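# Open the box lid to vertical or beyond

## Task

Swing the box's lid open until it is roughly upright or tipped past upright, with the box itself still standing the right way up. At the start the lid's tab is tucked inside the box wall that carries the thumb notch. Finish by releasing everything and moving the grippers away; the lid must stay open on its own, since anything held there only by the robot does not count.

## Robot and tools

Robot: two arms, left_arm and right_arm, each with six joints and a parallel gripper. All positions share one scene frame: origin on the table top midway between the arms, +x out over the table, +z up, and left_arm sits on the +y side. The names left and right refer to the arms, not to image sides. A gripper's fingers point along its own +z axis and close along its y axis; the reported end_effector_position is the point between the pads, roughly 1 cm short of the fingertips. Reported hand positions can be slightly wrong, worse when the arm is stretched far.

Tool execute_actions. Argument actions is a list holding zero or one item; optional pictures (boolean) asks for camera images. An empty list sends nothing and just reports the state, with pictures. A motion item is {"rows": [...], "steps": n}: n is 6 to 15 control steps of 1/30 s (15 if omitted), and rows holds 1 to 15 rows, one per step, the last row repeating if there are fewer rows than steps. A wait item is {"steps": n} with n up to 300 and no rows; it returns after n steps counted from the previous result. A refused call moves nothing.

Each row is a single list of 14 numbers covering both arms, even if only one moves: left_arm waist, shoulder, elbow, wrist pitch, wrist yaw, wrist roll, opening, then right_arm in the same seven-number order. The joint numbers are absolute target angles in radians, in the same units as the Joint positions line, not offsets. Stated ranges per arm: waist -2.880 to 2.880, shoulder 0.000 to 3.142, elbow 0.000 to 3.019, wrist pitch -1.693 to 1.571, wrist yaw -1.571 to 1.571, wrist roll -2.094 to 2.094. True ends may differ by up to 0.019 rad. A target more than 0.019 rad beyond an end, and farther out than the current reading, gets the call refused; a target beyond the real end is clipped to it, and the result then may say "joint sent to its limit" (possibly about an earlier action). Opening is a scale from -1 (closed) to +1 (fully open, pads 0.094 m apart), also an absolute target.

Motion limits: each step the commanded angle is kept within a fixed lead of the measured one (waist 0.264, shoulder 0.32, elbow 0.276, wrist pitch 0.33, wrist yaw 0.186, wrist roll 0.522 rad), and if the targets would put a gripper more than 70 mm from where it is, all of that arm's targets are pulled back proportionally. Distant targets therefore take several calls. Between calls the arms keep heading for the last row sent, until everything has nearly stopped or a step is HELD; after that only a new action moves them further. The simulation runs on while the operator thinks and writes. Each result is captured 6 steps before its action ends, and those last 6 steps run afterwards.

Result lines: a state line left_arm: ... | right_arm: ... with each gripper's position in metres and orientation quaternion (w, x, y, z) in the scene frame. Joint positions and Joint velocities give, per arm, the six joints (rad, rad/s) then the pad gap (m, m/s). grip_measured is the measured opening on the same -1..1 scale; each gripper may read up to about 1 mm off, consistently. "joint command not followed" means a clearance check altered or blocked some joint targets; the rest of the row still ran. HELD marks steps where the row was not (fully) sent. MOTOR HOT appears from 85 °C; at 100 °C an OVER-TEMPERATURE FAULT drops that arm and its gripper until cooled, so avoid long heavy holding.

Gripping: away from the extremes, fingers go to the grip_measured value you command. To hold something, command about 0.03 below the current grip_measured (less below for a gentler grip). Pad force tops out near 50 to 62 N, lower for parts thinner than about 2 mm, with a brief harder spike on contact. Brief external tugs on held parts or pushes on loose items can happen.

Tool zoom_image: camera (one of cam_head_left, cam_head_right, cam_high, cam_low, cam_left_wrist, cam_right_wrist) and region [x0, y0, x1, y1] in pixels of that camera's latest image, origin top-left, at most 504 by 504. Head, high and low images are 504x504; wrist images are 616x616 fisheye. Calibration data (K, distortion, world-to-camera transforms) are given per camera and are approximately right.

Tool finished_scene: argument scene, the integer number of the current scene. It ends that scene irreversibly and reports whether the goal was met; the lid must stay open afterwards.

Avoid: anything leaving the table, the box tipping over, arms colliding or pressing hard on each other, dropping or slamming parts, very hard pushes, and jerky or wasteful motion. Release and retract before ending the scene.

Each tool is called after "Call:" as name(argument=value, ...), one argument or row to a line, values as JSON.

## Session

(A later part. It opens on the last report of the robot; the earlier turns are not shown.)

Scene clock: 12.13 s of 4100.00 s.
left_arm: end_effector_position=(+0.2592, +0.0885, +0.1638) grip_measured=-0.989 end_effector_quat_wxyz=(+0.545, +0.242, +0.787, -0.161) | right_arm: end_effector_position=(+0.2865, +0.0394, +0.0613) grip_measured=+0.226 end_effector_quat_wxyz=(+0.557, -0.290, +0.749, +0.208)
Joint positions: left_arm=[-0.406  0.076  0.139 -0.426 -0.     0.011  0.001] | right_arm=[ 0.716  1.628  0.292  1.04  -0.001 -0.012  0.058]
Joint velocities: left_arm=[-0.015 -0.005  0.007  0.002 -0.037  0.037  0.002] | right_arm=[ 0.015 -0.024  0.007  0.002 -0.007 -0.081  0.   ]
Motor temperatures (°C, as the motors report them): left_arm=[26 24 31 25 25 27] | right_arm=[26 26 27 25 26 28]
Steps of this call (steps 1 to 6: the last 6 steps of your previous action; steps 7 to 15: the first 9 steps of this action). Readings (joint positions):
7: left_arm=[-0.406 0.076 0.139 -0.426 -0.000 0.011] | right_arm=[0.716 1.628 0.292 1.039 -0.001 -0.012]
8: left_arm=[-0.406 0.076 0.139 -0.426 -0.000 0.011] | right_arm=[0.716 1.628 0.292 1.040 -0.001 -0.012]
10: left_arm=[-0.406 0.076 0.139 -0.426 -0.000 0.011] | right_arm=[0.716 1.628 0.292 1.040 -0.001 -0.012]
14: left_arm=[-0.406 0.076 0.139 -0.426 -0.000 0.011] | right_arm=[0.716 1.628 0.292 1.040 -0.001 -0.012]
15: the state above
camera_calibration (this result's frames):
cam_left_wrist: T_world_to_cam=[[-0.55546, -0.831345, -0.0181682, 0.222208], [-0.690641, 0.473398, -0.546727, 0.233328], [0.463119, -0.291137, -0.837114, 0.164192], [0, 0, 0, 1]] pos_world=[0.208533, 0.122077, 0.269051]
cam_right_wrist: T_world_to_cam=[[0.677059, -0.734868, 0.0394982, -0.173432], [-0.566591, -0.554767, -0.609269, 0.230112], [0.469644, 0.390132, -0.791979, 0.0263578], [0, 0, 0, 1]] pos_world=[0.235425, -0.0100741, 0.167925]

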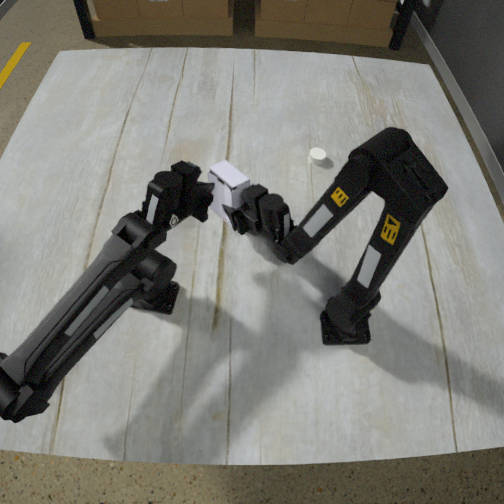

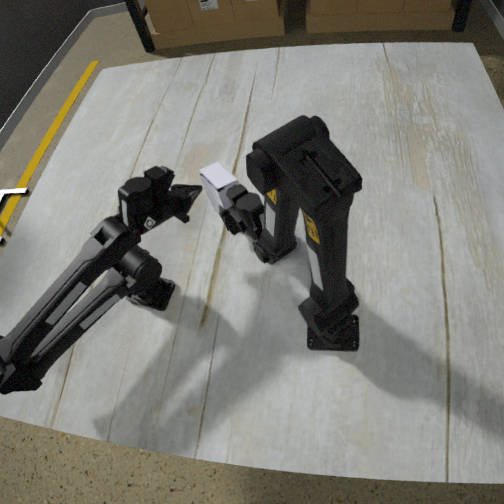

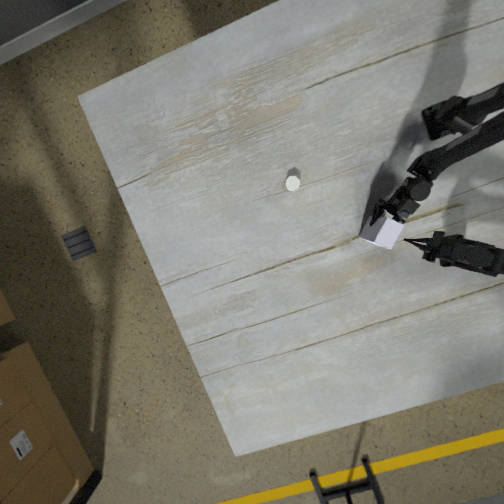

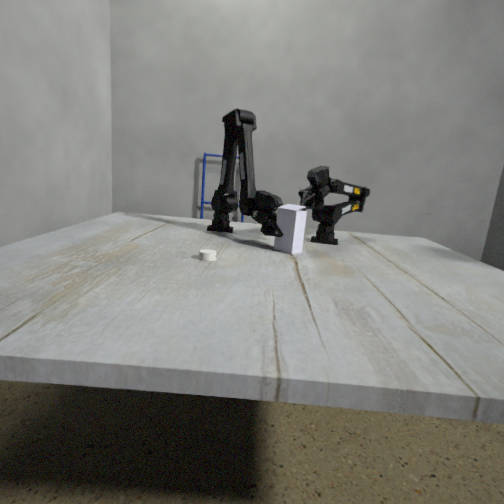

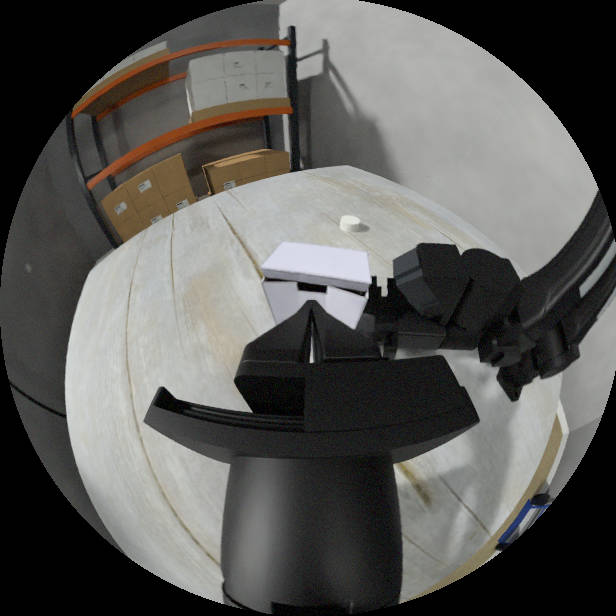

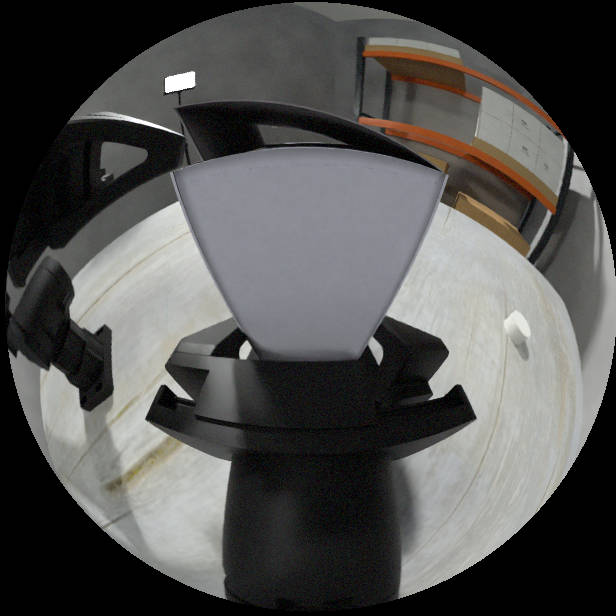

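Call:
execute_actions(
  actions=[
    {"rows":[[-0.41,0.14,0.14,-0.335,0,0,-1,0.725,1.63,0.31,1.06,0,0,0.2]],"steps":10},
  ],
)

Call:
execute_actions(
  actions=[
    {"rows":[[-0.41,0.2,0.14,-0.27,0,0,-1,0.725,1.63,0.31,1.06,0,0,0.2]]},
  ],
  pictures=true,
)

Call:
zoom_image(
  camera="cam_head_right",
  region=[150,150,260,230],
)

Call:
zoom_image(
  camera="cam_left_wrist",
  region=[240,220,400,350],
)

Scene clock: 12.50 s of 4100.00 s.
left_arm: end_effector_position=(+0.2651, +0.0845, +0.1676) grip_measured=-0.989 end_effector_quat_wxyz=(+0.553, +0.240, +0.781, -0.163) | right_arm: end_effector_position=(+0.2865, +0.0394, +0.0613) grip_measured=+0.226 end_effector_quat_wxyz=(+0.557, -0.290, +0.749, +0.208)
Joint positions: left_arm=[-0.406  0.12   0.138 -0.36  -0.     0.011  0.001] | right_arm=[ 0.716  1.628  0.292  1.04  -0.001 -0.012  0.058]
Joint velocities: left_arm=[ 0.005  0.327  0.002  0.222  0.007  0.051 -0.002] | right_arm=[ 0.005  0.015 -0.007  0.002  0.007 -0.022 -0.001]
Motor temperatures (°C, as the motors report them): left_arm=[26 24 31 25 25 27] | right_arm=[26 26 27 25 26 28]
Steps of this call (steps 1 to 6: the last 6 steps of your previous action; step 7: the robot went on to your last target; steps 8 to 11: the first 4 steps of this action). Readings (joint positions):
8: left_arm=[-0.406 0.080 0.138 -0.412 -0.000 0.011] | right_arm=[0.716 1.628 0.292 1.040 -0.001 -0.012]
9: left_arm=[-0.406 0.092 0.138 -0.390 -0.000 0.011] | right_arm=[0.716 1.628 0.292 1.040 -0.001 -0.012]
11: the state above

Scene clock: 13.00 s of 4100.00 s.
left_arm: end_effector_position=(+0.2724, +0.0797, +0.1646) grip_measured=-0.989 end_effector_quat_wxyz=(+0.551, +0.241, +0.782, -0.163) | right_arm: end_effector_position=(+0.2865, +0.0394, +0.0613) grip_measured=+0.226 end_effector_quat_wxyz=(+0.557, -0.290, +0.749, +0.208)
Joint positions: left_arm=[-0.406  0.198  0.137 -0.287 -0.     0.011  0.001] | right_arm=[ 0.716  1.628  0.292  1.04  -0.001 -0.012  0.058]
Joint velocities: left_arm=[-0.005 -0.005 -0.017  0.022 -0.081 -0.022  0.   ] | right_arm=[ 0.005 -0.005 -0.012  0.037  0.022 -0.095 -0.   ]
Motor temperatures (°C, as the motors report them): left_arm=[26 24 31 25 25 27] | right_arm=[26 26 27 25 26 28]
Steps of this call (steps 1 to 6: the last 6 steps of your previous action; steps 7 to 15: the first 9 steps of this action). Readings (joint positions):
7: left_arm=[-0.406 0.142 0.138 -0.339 -0.000 0.011] | right_arm=[0.716 1.628 0.292 1.040 -0.001 -0.012]
8: left_arm=[-0.406 0.155 0.137 -0.320 -0.000 0.011] | right_arm=[0.716 1.628 0.292 1.040 -0.001 -0.012]
10: left_arm=[-0.406 0.181 0.137 -0.293 -0.000 0.011] | right_arm=[0.716 1.628 0.292 1.040 -0.001 -0.012]
14: left_arm=[-0.406 0.198 0.137 -0.288 -0.000 0.011] | right_arm=[0.716 1.628 0.292 1.040 -0.001 -0.012]
15: the state above
camera_calibration (this result's frames):
cam_left_wrist: T_world_to_cam=[[-0.555235, -0.831494, -0.0182104, 0.222226], [-0.683787, 0.468848, -0.559122, 0.247548], [0.473444, -0.297992, -0.828886, 0.152517], [0, 0, 0, 1]] pos_world=[0.220449, 0.114166, 0.268876]
cam_right_wrist: T_world_to_cam=[[0.677059, -0.734868, 0.0394982, -0.173432], [-0.566591, -0.554767, -0.609269, 0.230112], [0.469644, 0.390132, -0.791979, 0.0263578], [0, 0, 0, 1]] pos_world=[0.235425, -0.0100741, 0.167925]

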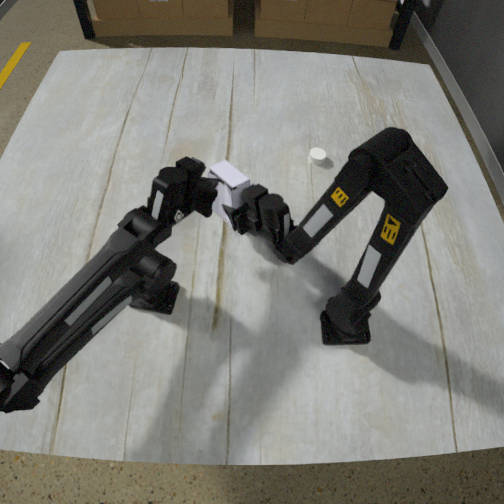

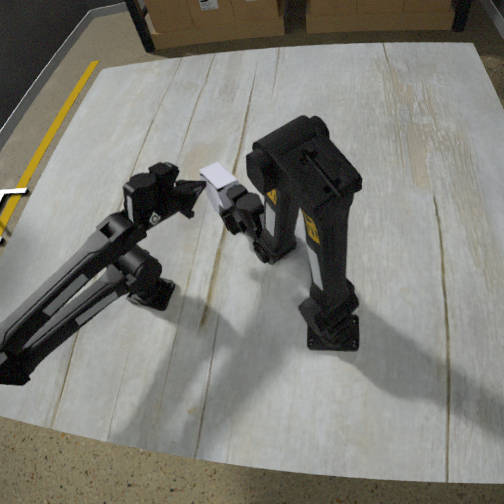

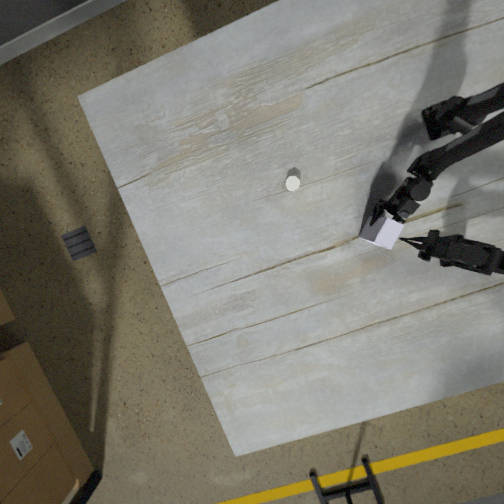

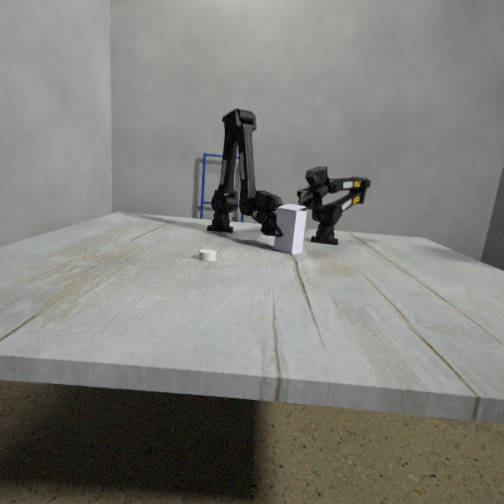

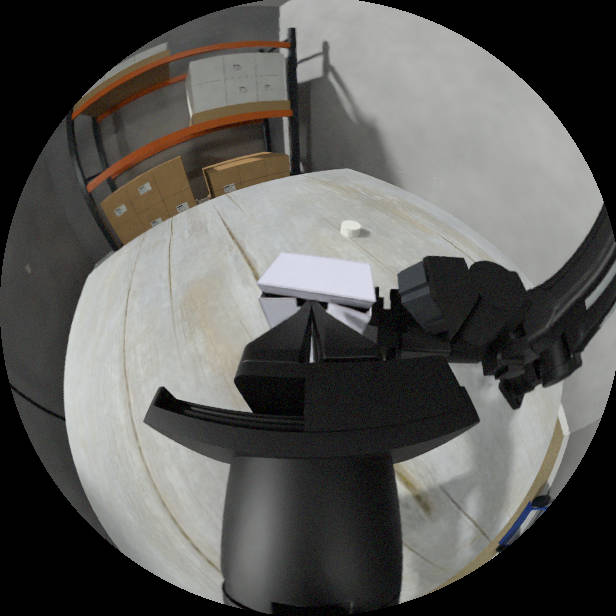

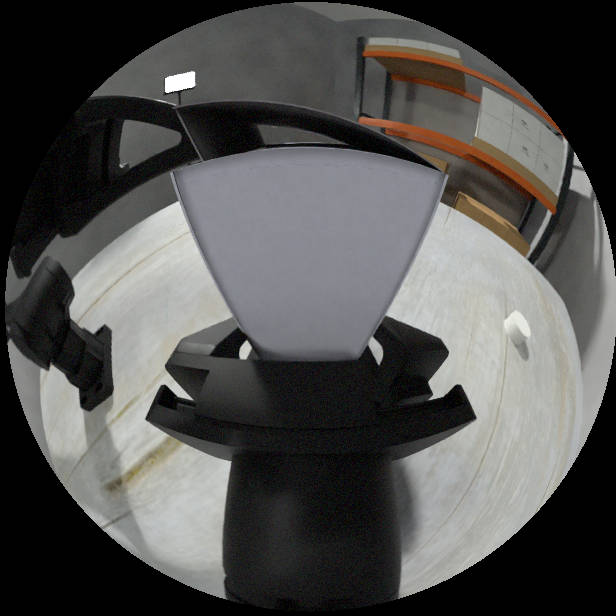

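Region (150, 150, 260, 230) of cam_head_right's 504x504 image, scaled by 4.582, with more detail than that image has; it fills the top 367 rows of this view, and the rest is white.

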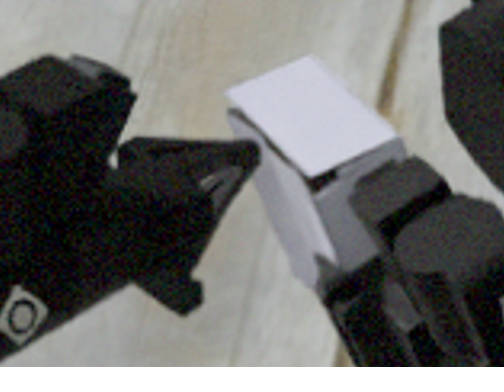

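Region (240, 220, 400, 350) of cam_left_wrist's 616x616 image, scaled by 3.150, with more detail than that image has; it fills the top 410 rows of this view, and the rest is white.

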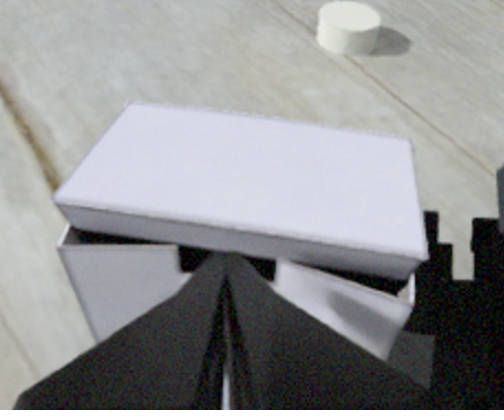

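Call:
execute_actions(
  actions=[
    {"rows":[[-0.41,0.26,0.14,-0.21,0,0,-1,0.725,1.63,0.31,1.06,0,0,0.2]],"steps":10},
  ],
)

Call:
execute_actions(
  actions=[
    {"rows":[[-0.41,0.32,0.14,-0.14,0,0,-1,0.725,1.63,0.31,1.06,0,0,0.2]]},
  ],
  pictures=true,
)

Call:
execute_actions(
  actions=[
    {"rows":[[-0.41,0.34,0.14,-0.04,0,0,-1,0.725,1.63,0.31,1.06,0,0,0.2]]},
  ],
  pictures=true,
)

Scene clock: 13.37 s of 4100.00 s.
left_arm: end_effector_position=(+0.2774, +0.0764, +0.1661) grip_measured=-0.989 end_effector_quat_wxyz=(+0.555, +0.240, +0.779, -0.164) | right_arm: end_effector_position=(+0.2867, +0.0392, +0.0613) grip_measured=+0.226 end_effector_quat_wxyz=(+0.557, -0.289, +0.750, +0.209)
Joint positions: left_arm=[-0.406  0.24   0.137 -0.232 -0.     0.011  0.001] | right_arm=[ 0.716  1.628  0.292  1.04   0.001 -0.009  0.058]
Joint velocities: left_arm=[-0.024  0.317  0.007  0.159 -0.066 -0.066 -0.   ] | right_arm=[-0.005  0.005 -0.002 -0.002  0.183  0.198 -0.   ]
Motor temperatures (°C, as the motors report them): left_arm=[26 24 31 25 25 27] | right_arm=[26 26 27 25 26 28]
Steps of this call (steps 1 to 6: the last 6 steps of your previous action; step 7: the robot went on to your last target; steps 8 to 11: the first 4 steps of this action). Readings (joint positions):
8: left_arm=[-0.406 0.202 0.137 -0.275 -0.000 0.011] | right_arm=[0.716 1.628 0.292 1.040 -0.001 -0.012]
9: left_arm=[-0.406 0.214 0.137 -0.257 -0.000 0.011] | right_arm=[0.716 1.628 0.292 1.040 -0.001 -0.012]
11: the state above

Scene clock: 13.87 s of 4100.00 s.
left_arm: end_effector_position=(+0.2844, +0.0717, +0.1659) grip_measured=-0.989 end_effector_quat_wxyz=(+0.559, +0.239, +0.777, -0.165) | right_arm: end_effector_position=(+0.2897, +0.0359, +0.0617) grip_measured=+0.226 end_effector_quat_wxyz=(+0.557, -0.270, +0.756, +0.211)
Joint positions: left_arm=[-0.406  0.307  0.137 -0.156 -0.     0.011  0.001] | right_arm=[0.712 1.628 0.292 1.041 0.017 0.025 0.058]
Joint velocities: left_arm=[-0.005 -0.015  0.007 -0.017  0.051 -0.051  0.001] | right_arm=[-0.015 -0.005 -0.002 -0.017 -0.037 -0.037 -0.   ]
Motor temperatures (°C, as the motors report them): left_arm=[26 24 31 25 25 27] | right_arm=[26 27 27 25 26 28]
Steps of this call (steps 1 to 6: the last 6 steps of your previous action; steps 7 to 15: the first 9 steps of this action). Readings (joint positions):
7: left_arm=[-0.406 0.258 0.137 -0.213 -0.000 0.011] | right_arm=[0.716 1.628 0.292 1.040 0.006 0.001]
8: left_arm=[-0.406 0.270 0.137 -0.193 -0.000 0.011] | right_arm=[0.716 1.628 0.292 1.040 0.011 0.005]
10: left_arm=[-0.406 0.294 0.137 -0.165 -0.000 0.011] | right_arm=[0.714 1.628 0.292 1.041 0.015 0.018]
14: left_arm=[-0.406 0.307 0.137 -0.156 -0.000 0.011] | right_arm=[0.712 1.628 0.292 1.041 0.017 0.025]
15: the state above
camera_calibration (this result's frames):
cam_left_wrist: T_world_to_cam=[[-0.554916, -0.831706, -0.018263, 0.222222], [-0.673862, 0.462259, -0.576391, 0.260726], [0.48783, -0.307542, -0.81697, 0.140208], [0, 0, 0, 1]] pos_world=[0.23061, 0.10742, 0.268884]
cam_right_wrist: T_world_to_cam=[[0.654121, -0.756334, 0.00922428, -0.168837], [-0.594911, -0.521968, -0.611254, 0.23736], [0.467127, 0.394346, -0.791381, 0.0270495], [0, 0, 0, 1]] pos_world=[0.239013, -0.0144698, 0.168051]

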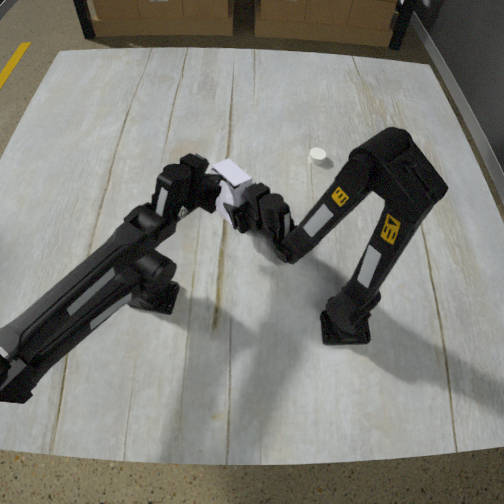

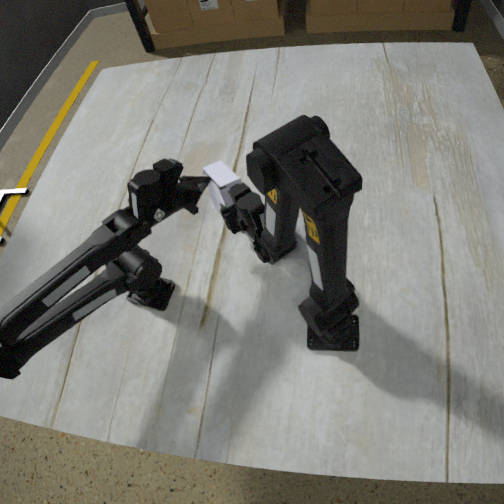

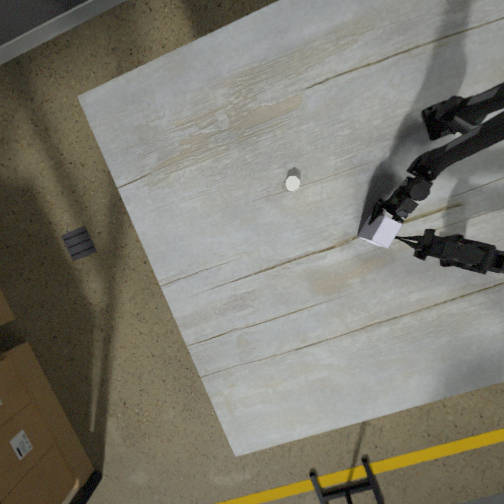

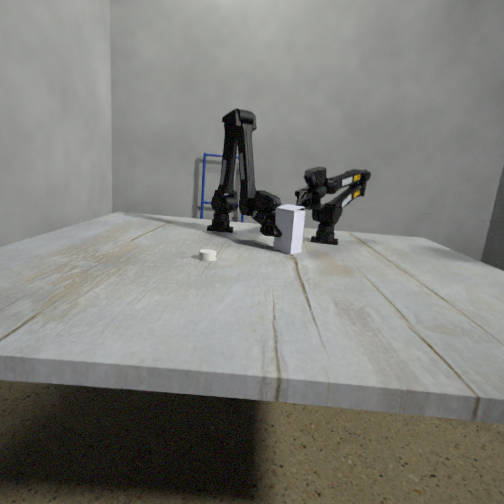

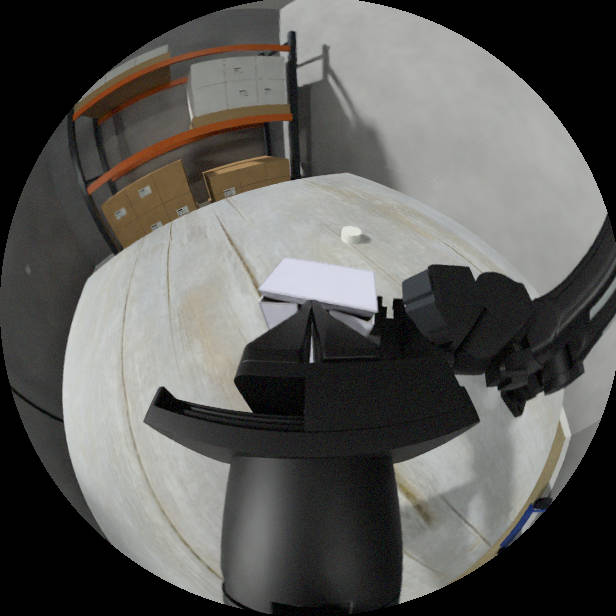

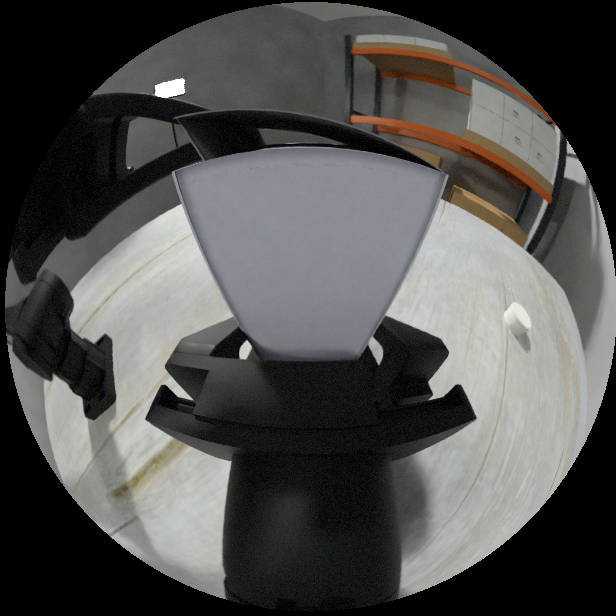

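Scene clock: 14.37 s of 4100.00 s.
left_arm: end_effector_position=(+0.2907, +0.0675, +0.1833) grip_measured=-0.989 end_effector_quat_wxyz=(+0.590, +0.232, +0.754, -0.174) | right_arm: end_effector_position=(+0.2894, +0.0363, +0.0619) grip_measured=+0.226 end_effector_quat_wxyz=(+0.556, -0.270, +0.756, +0.214)
Joint positions: left_arm=[-0.406  0.326  0.134 -0.054 -0.     0.011  0.001] | right_arm=[0.712 1.628 0.292 1.042 0.013 0.028 0.058]
Joint velocities: left_arm=[-0.005  0.015 -0.002  0.002 -0.007 -0.037  0.   ] | right_arm=[-0.024 -0.024 -0.007  0.002 -0.066  0.066 -0.   ]
Motor temperatures (°C, as the motors report them): left_arm=[26 24 31 25 25 27] | right_arm=[26 27 27 25 26 28]
Steps of this call (steps 1 to 6: the last 6 steps of your previous action; steps 7 to 15: the first 9 steps of this action). Readings (joint positions):
7: left_arm=[-0.406 0.308 0.135 -0.139 -0.000 0.011] | right_arm=[0.712 1.628 0.292 1.041 0.017 0.026]
8: left_arm=[-0.406 0.313 0.134 -0.110 -0.000 0.011] | right_arm=[0.712 1.628 0.292 1.042 0.017 0.028]
10: left_arm=[-0.406 0.321 0.134 -0.069 -0.000 0.011] | right_arm=[0.712 1.628 0.292 1.042 0.014 0.028]
14: left_arm=[-0.406 0.326 0.134 -0.054 -0.000 0.011] | right_arm=[0.712 1.628 0.292 1.042 0.013 0.028]
15: the state above
camera_calibration (this result's frames):
cam_left_wrist: T_world_to_cam=[[-0.553686, -0.832522, -0.0183901, 0.222279], [-0.633047, 0.435164, -0.640221, 0.278675], [0.541001, -0.34284, -0.76797, 0.127944], [0, 0, 0, 1]] pos_world=[0.230269, 0.107647, 0.280759]
cam_right_wrist: T_world_to_cam=[[0.656019, -0.754724, 0.00555622, -0.16873], [-0.594722, -0.521448, -0.611881, 0.237482], [0.464698, 0.398101, -0.79093, 0.027696], [0, 0, 0, 1]] pos_world=[0.239056, -0.0145356, 0.168154]

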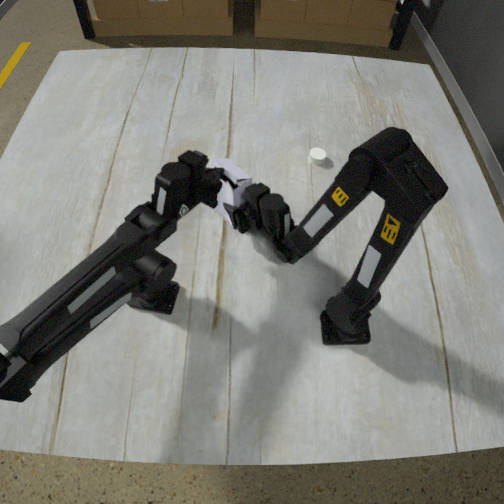

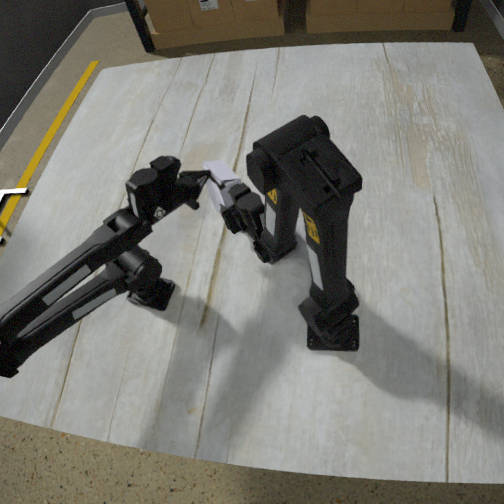

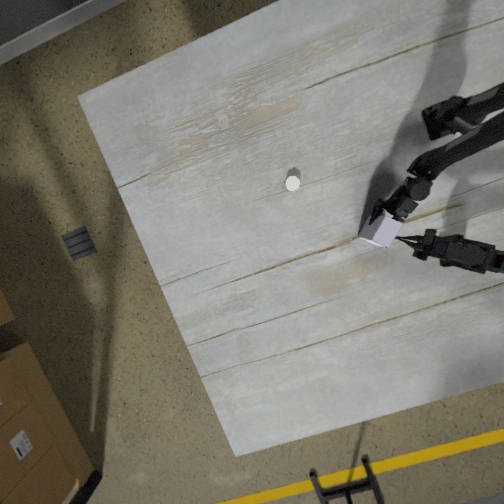

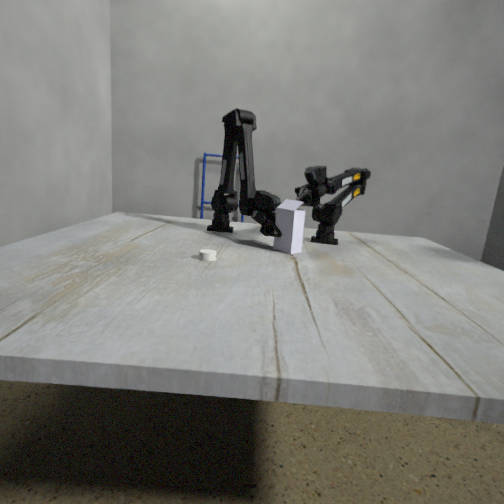

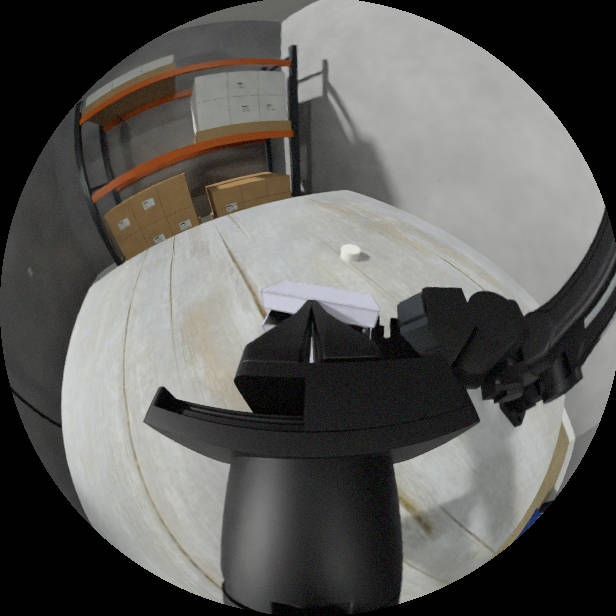

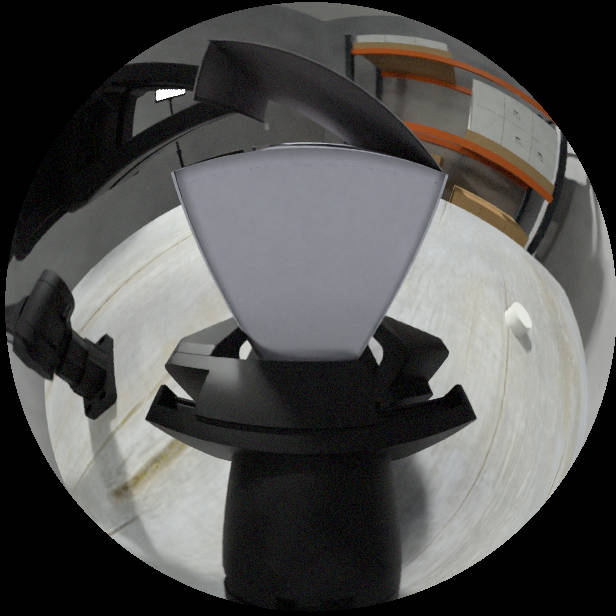

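Call:
execute_actions(
  actions=[
    {"rows":[[-0.41,0.45,0.14,0.14,0,0,-1,0.725,1.63,0.31,1.06,0,0,0.2]]},
  ],
)

Call:
execute_actions(
  actions=[
    {"rows":[[-0.41,0.61,0.3,0.05,0,0,-1,0.725,1.63,0.31,1.06,0,0,0.2]]},
  ],
  pictures=true,
)

Scene clock: 14.90 s of 4100.00 s.
left_arm: end_effector_position=(+0.3044, +0.0584, +0.1865) grip_measured=-0.989 end_effector_quat_wxyz=(+0.605, +0.228, +0.741, -0.179) | right_arm: end_effector_position=(+0.2875, +0.0385, +0.0619) grip_measured=+0.226 end_effector_quat_wxyz=(+0.556, -0.277, +0.754, +0.215)
Joint positions: left_arm=[-0.406  0.457  0.132  0.12  -0.     0.011  0.001] | right_arm=[0.715 1.628 0.292 1.042 0.003 0.018 0.058]
Joint velocities: left_arm=[-0.015 -0.005  0.017  0.076  0.022 -0.037 -0.001] | right_arm=[ 0.005 -0.005  0.007 -0.012 -0.022 -0.007  0.001]
Motor temperatures (°C, as the motors report them): left_arm=[26 24 31 25 25 27] | right_arm=[26 27 27 25 26 28]
Steps of this call (steps 1 to 6: the last 6 steps of your previous action; step 7: the robot went on to your last target; steps 8 to 16: the first 9 steps of this action). Readings (joint positions):
8: left_arm=[-0.406 0.336 0.132 -0.020 -0.000 0.011] | right_arm=[0.712 1.628 0.292 1.042 0.012 0.027]
9: left_arm=[-0.406 0.362 0.131 0.034 -0.000 0.011] | right_arm=[0.712 1.628 0.292 1.042 0.010 0.026]
11: left_arm=[-0.406 0.419 0.132 0.103 -0.000 0.011] | right_arm=[0.712 1.628 0.292 1.042 0.008 0.023]
15: left_arm=[-0.406 0.457 0.132 0.119 -0.000 0.011] | right_arm=[0.714 1.628 0.292 1.042 0.003 0.018]
16: the state above

Scene clock: 15.40 s of 4100.00 s.
left_arm: end_effector_position=(+0.3323, +0.0399, +0.2064) grip_measured=-0.989 end_effector_quat_wxyz=(+0.575, +0.235, +0.765, -0.170) | right_arm: end_effector_position=(+0.2873, +0.0387, +0.0619) grip_measured=+0.226 end_effector_quat_wxyz=(+0.556, -0.278, +0.753, +0.215)
Joint positions: left_arm=[-0.406  0.62   0.272  0.064 -0.     0.011  0.001] | right_arm=[0.715 1.628 0.292 1.042 0.003 0.016 0.058]
Joint velocities: left_arm=[-0.005 -0.063  0.007 -0.042  0.007  0.022 -0.002] | right_arm=[-0.005 -0.024  0.012 -0.007  0.007 -0.125 -0.001]
Motor temperatures (°C, as the motors report them): left_arm=[26 24 32 25 25 27] | right_arm=[26 27 27 25 26 28]
Steps of this call (steps 1 to 6: the last 6 steps of your previous action; steps 7 to 15: the first 9 steps of this action). Readings (joint positions):
7: left_arm=[-0.406 0.467 0.143 0.110 -0.000 0.011] | right_arm=[0.715 1.628 0.292 1.042 0.003 0.016]
8: left_arm=[-0.406 0.500 0.168 0.086 -0.000 0.011] | right_arm=[0.715 1.628 0.292 1.042 0.003 0.016]
10: left_arm=[-0.406 0.577 0.225 0.066 -0.000 0.011] | right_arm=[0.715 1.628 0.292 1.042 0.003 0.016]
14: left_arm=[-0.406 0.622 0.272 0.064 -0.000 0.011] | right_arm=[0.715 1.628 0.292 1.042 0.003 0.016]
15: the state above
camera_calibration (this result's frames):
cam_left_wrist: T_world_to_cam=[[-0.55427, -0.832135, -0.0183447, 0.222915], [-0.652924, 0.448359, -0.610462, 0.331768], [0.516211, -0.326383, -0.791833, 0.126246], [0, 0, 0, 1]] pos_world=[0.275005, 0.0779487, 0.306586]
cam_right_wrist: T_world_to_cam=[[0.668217, -0.743834, 0.0140016, -0.169979], [-0.582704, -0.534982, -0.61176, 0.234548], [0.462539, 0.40063, -0.790919, 0.0282341], [0, 0, 0, 1]] pos_world=[0.237195, -0.0122682, 0.168198]

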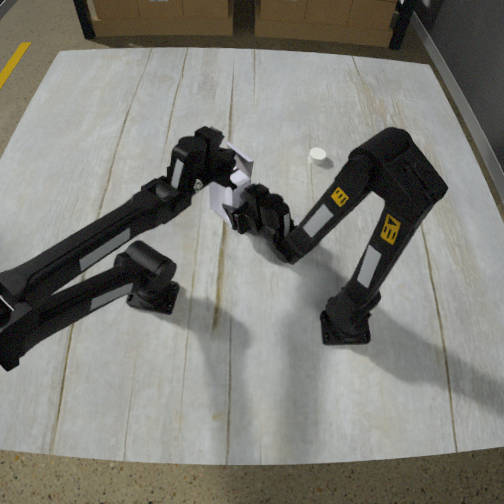

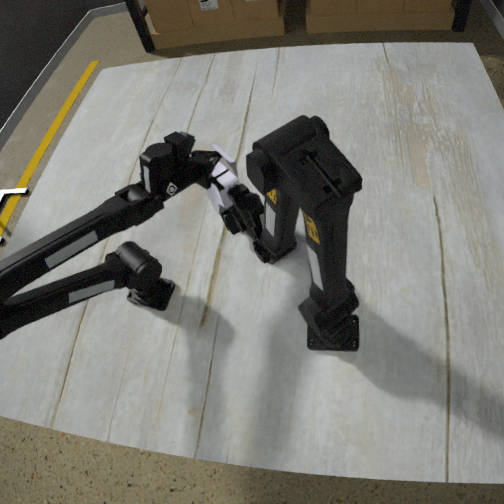

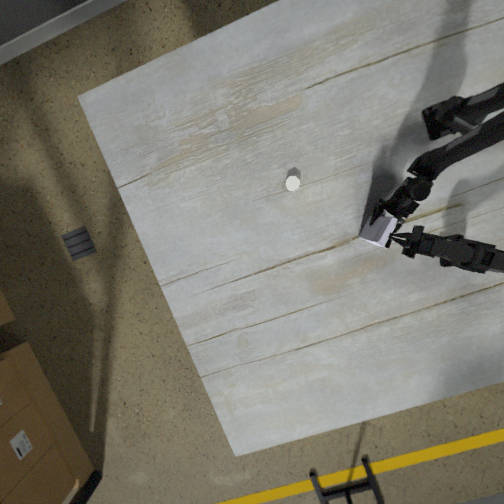

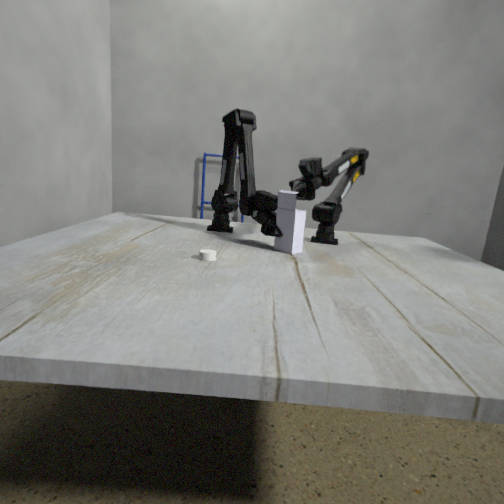

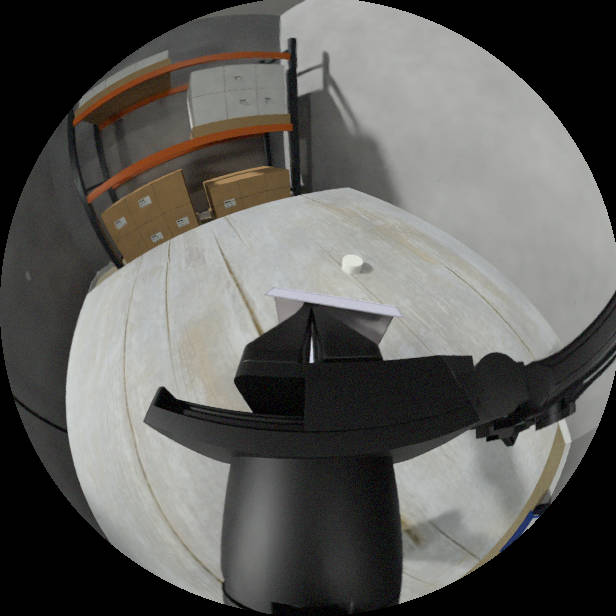

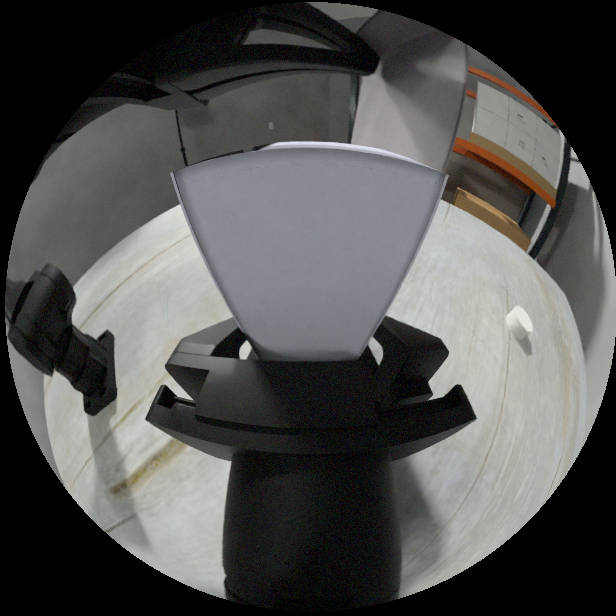

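Call:
execute_actions(
  actions=[
    {"rows":[[-0.41,0.82,0.455,-0.12,0,0,-1,0.725,1.63,0.31,1.06,0,0,0.2]]},
  ],
)

Call:
execute_actions(
  actions=[
    {"rows":[[-0.41,0.55,0.36,-0.14,0,0,-1,0.725,1.63,0.31,1.06,0,0,1]]},
  ],
)

Call:
execute_actions(
  actions=[
    {"rows":[[-0.41,0.2,0.3,-0.4,0,0,-1,0.715,1.39,0.17,0.84,0,0,1]]},
  ],
)

Call:
execute_actions(
  actions=[
    {"rows":[[0,0.2,0.3,-0.4,0,0,-1,0.715,1.0,0.07,0.45,0,0,1]]},
  ],
  pictures=true,
)

Scene clock: 16.03 s of 4100.00 s.
left_arm: end_effector_position=(+0.3616, +0.0205, +0.1840) grip_measured=-0.989 end_effector_quat_wxyz=(+0.482, +0.254, +0.826, -0.142) | right_arm: end_effector_position=(+0.2873, +0.0387, +0.0619) grip_measured=+0.226 end_effector_quat_wxyz=(+0.556, -0.278, +0.753, +0.215)
Joint positions: left_arm=[-0.406  0.838  0.429 -0.108 -0.     0.011  0.001] | right_arm=[0.715 1.628 0.292 1.042 0.003 0.016 0.058]
Joint velocities: left_arm=[ 0.015 -0.034  0.012 -0.139  0.007 -0.081 -0.   ] | right_arm=[-0.034 -0.005 -0.007 -0.007 -0.007 -0.066 -0.   ]
Motor temperatures (°C, as the motors report them): left_arm=[26 24 32 25 25 27] | right_arm=[26 27 27 25 26 28]
Steps of this call (steps 1 to 6: the last 6 steps of your previous action; steps 7 to 10: the robot went on to your last target; steps 11 to 19: the first 9 steps of this action). Readings (joint positions):
11: left_arm=[-0.406 0.633 0.288 0.025 -0.000 0.011] | right_arm=[0.715 1.628 0.292 1.042 0.003 0.016]
12: left_arm=[-0.406 0.671 0.321 -0.031 -0.000 0.011] | right_arm=[0.715 1.628 0.292 1.042 0.003 0.016]
14: left_arm=[-0.406 0.771 0.389 -0.084 -0.000 0.011] | right_arm=[0.715 1.628 0.292 1.042 0.003 0.016]
18: left_arm=[-0.406 0.840 0.429 -0.103 -0.000 0.011] | right_arm=[0.715 1.628 0.292 1.042 0.003 0.016]
19: the state above

Scene clock: 16.53 s of 4100.00 s.
left_arm: end_effector_position=(+0.3239, +0.0455, +0.2481) grip_measured=-0.989 end_effector_quat_wxyz=(+0.575, +0.235, +0.765, -0.170) | right_arm: end_effector_position=(+0.2873, +0.0388, +0.0619) grip_measured=+1.000 end_effector_quat_wxyz=(+0.556, -0.279, +0.753, +0.215)
Joint positions: left_arm=[-0.406  0.51   0.359 -0.133 -0.     0.011  0.001] | right_arm=[0.715 1.628 0.292 1.042 0.003 0.015 0.094]
Joint velocities: left_arm=[-0.015  0.21  -0.012  0.002  0.037 -0.11   0.   ] | right_arm=[-0.005 -0.005 -0.017 -0.017  0.037 -0.095  0.   ]
Motor temperatures (°C, as the motors report them): left_arm=[26 24 32 25 25 27] | right_arm=[26 27 27 25 26 28]
Steps of this call (steps 1 to 6: the last 6 steps of your previous action; steps 7 to 15: the first 9 steps of this action). Readings (joint positions):
7: left_arm=[-0.406 0.809 0.422 -0.113 -0.000 0.011] | right_arm=[0.715 1.628 0.292 1.042 0.003 0.015]
8: left_arm=[-0.406 0.758 0.402 -0.120 -0.000 0.011] | right_arm=[0.715 1.628 0.292 1.042 0.003 0.015]
10: left_arm=[-0.406 0.622 0.365 -0.133 -0.000 0.011] | right_arm=[0.715 1.628 0.292 1.042 0.003 0.015]
14: left_arm=[-0.406 0.507 0.359 -0.133 -0.000 0.011] | right_arm=[0.715 1.628 0.292 1.042 0.003 0.015]
15: the state above

Scene clock: 17.03 s of 4100.00 s.
left_arm: end_effector_position=(+0.2717, +0.0801, +0.2497) grip_measured=-0.989 end_effector_quat_wxyz=(+0.589, +0.232, +0.754, -0.174) | right_arm: end_effector_position=(+0.2472, +0.0033, +0.0797) grip_measured=+1.000 end_effector_quat_wxyz=(+0.541, -0.283, +0.764, +0.209)
Joint positions: left_arm=[-0.406  0.16   0.297 -0.386 -0.     0.011  0.001] | right_arm=[0.715 1.358 0.166 0.86  0.003 0.015 0.094]
Joint velocities: left_arm=[-0.005  0.23  -0.027 -0.134 -0.022 -0.037 -0.   ] | right_arm=[-0.015  0.083 -0.022 -0.022 -0.081  0.051  0.   ]
Motor temperatures (°C, as the motors report them): left_arm=[26 24 32 25 25 27] | right_arm=[26 27 27 25 26 28]
Steps of this call (steps 1 to 6: the last 6 steps of your previous action; steps 7 to 15: the first 9 steps of this action). Readings (joint positions):
7: left_arm=[-0.406 0.523 0.356 -0.181 -0.000 0.011] | right_arm=[0.715 1.609 0.284 1.007 0.003 0.015]
8: left_arm=[-0.406 0.458 0.345 -0.260 -0.000 0.011] | right_arm=[0.715 1.562 0.262 0.944 0.003 0.015]
10: left_arm=[-0.406 0.285 0.307 -0.354 -0.000 0.011] | right_arm=[0.715 1.448 0.201 0.880 0.003 0.015]
14: left_arm=[-0.406 0.154 0.297 -0.384 -0.000 0.011] | right_arm=[0.715 1.356 0.165 0.860 0.003 0.015]
15: the state above

Scene clock: 17.53 s of 4100.00 s.
left_arm: end_effector_position=(+0.3186, +0.1903, +0.2387) grip_measured=-0.989 end_effector_quat_wxyz=(+0.595, +0.065, +0.800, -0.041) | right_arm: end_effector_position=(+0.2046, -0.0345, +0.0842) grip_measured=+1.000 end_effector_quat_wxyz=(+0.511, -0.290, +0.785, +0.197)
Joint positions: left_arm=[ 0.027  0.197  0.297 -0.391 -0.004  0.011  0.001] | right_arm=[0.715 0.954 0.067 0.475 0.003 0.015 0.094]
Joint velocities: left_arm=[-0.132 -0.015  0.002 -0.002  0.066  0.125  0.001] | right_arm=[-0.005  0.22  -0.012 -0.051 -0.037 -0.066  0.   ]
Motor temperatures (°C, as the motors report them): left_arm=[26 24 32 25 25 27] | right_arm=[26 27 27 25 26 28]
Steps of this call (steps 1 to 6: the last 6 steps of your previous action; steps 7 to 15: the first 9 steps of this action). Readings (joint positions):
7: left_arm=[-0.383 0.197 0.297 -0.391 0.009 0.011] | right_arm=[0.715 1.352 0.161 0.793 0.003 0.015]
8: left_arm=[-0.319 0.197 0.297 -0.391 0.009 0.011] | right_arm=[0.715 1.282 0.149 0.678 0.003 0.015]
10: left_arm=[-0.143 0.197 0.297 -0.391 0.004 0.011] | right_arm=[0.715 1.101 0.098 0.532 0.003 0.015]
14: left_arm=[0.029 0.197 0.297 -0.391 -0.005 0.011] | right_arm=[0.715 0.949 0.067 0.475 0.003 0.015]
15: the state above
camera_calibration (this result's frames):
cam_left_wrist: T_world_to_cam=[[-0.151024, -0.988355, -0.0185892, 0.242385], [-0.785535, 0.131406, -0.604704, 0.376182], [0.600105, -0.0767221, -0.796233, 0.134766], [0, 0, 0, 1]] pos_world=[0.251236, 0.200469, 0.33929]
cam_right_wrist: T_world_to_cam=[[0.669789, -0.742431, 0.0133972, -0.169787], [-0.632048, -0.579491, -0.514495, 0.161215], [0.389741, 0.336136, -0.857389, 0.131782], [0, 0, 0, 1]] pos_world=[0.164256, -0.076929, 0.198207]

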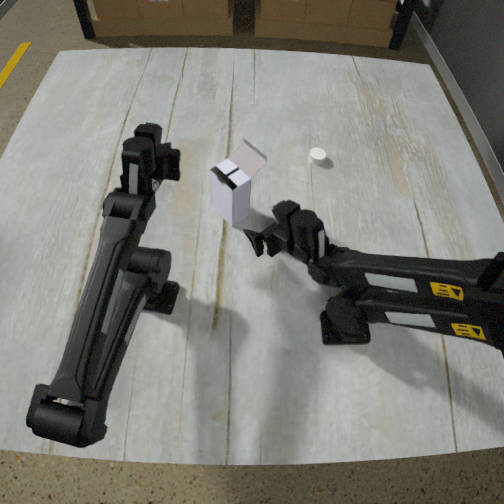

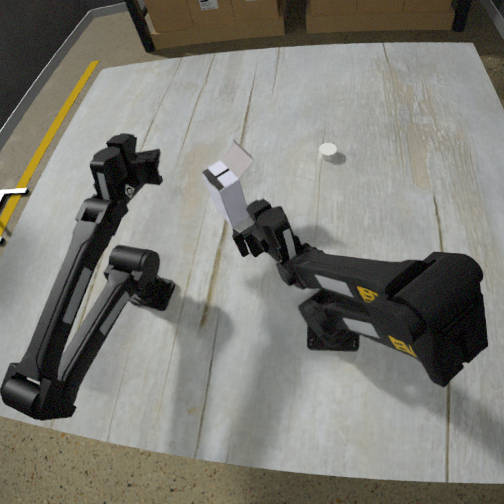

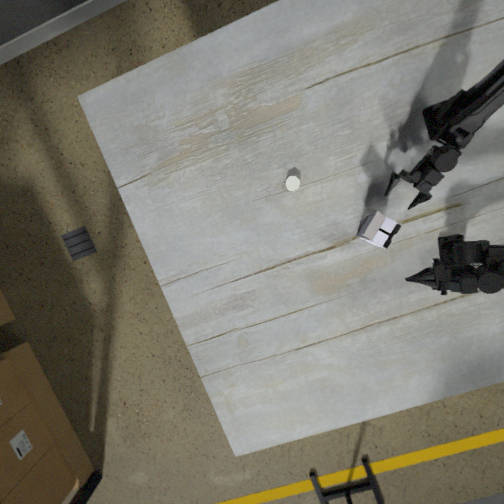

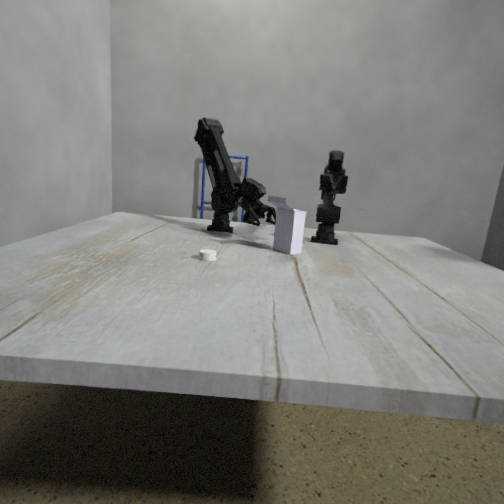

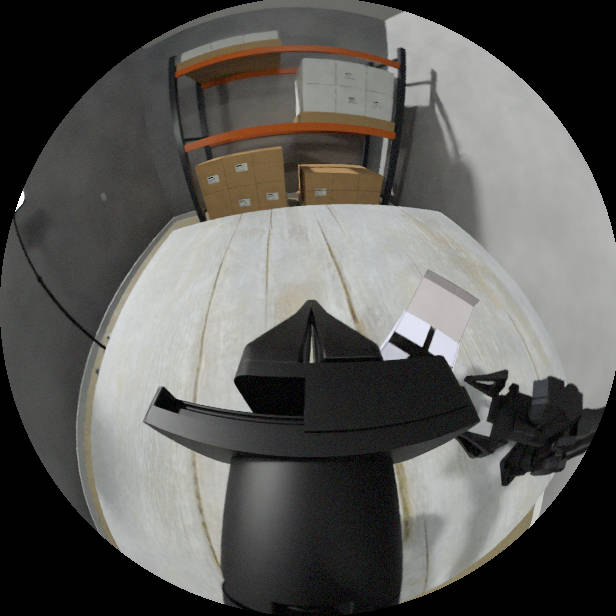

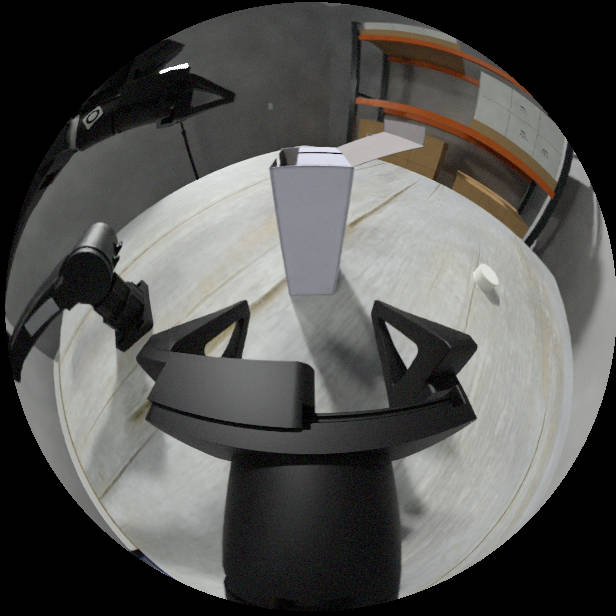

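Call:
finished_scene(
  scene=1,
)

The scene is finished: the task was done.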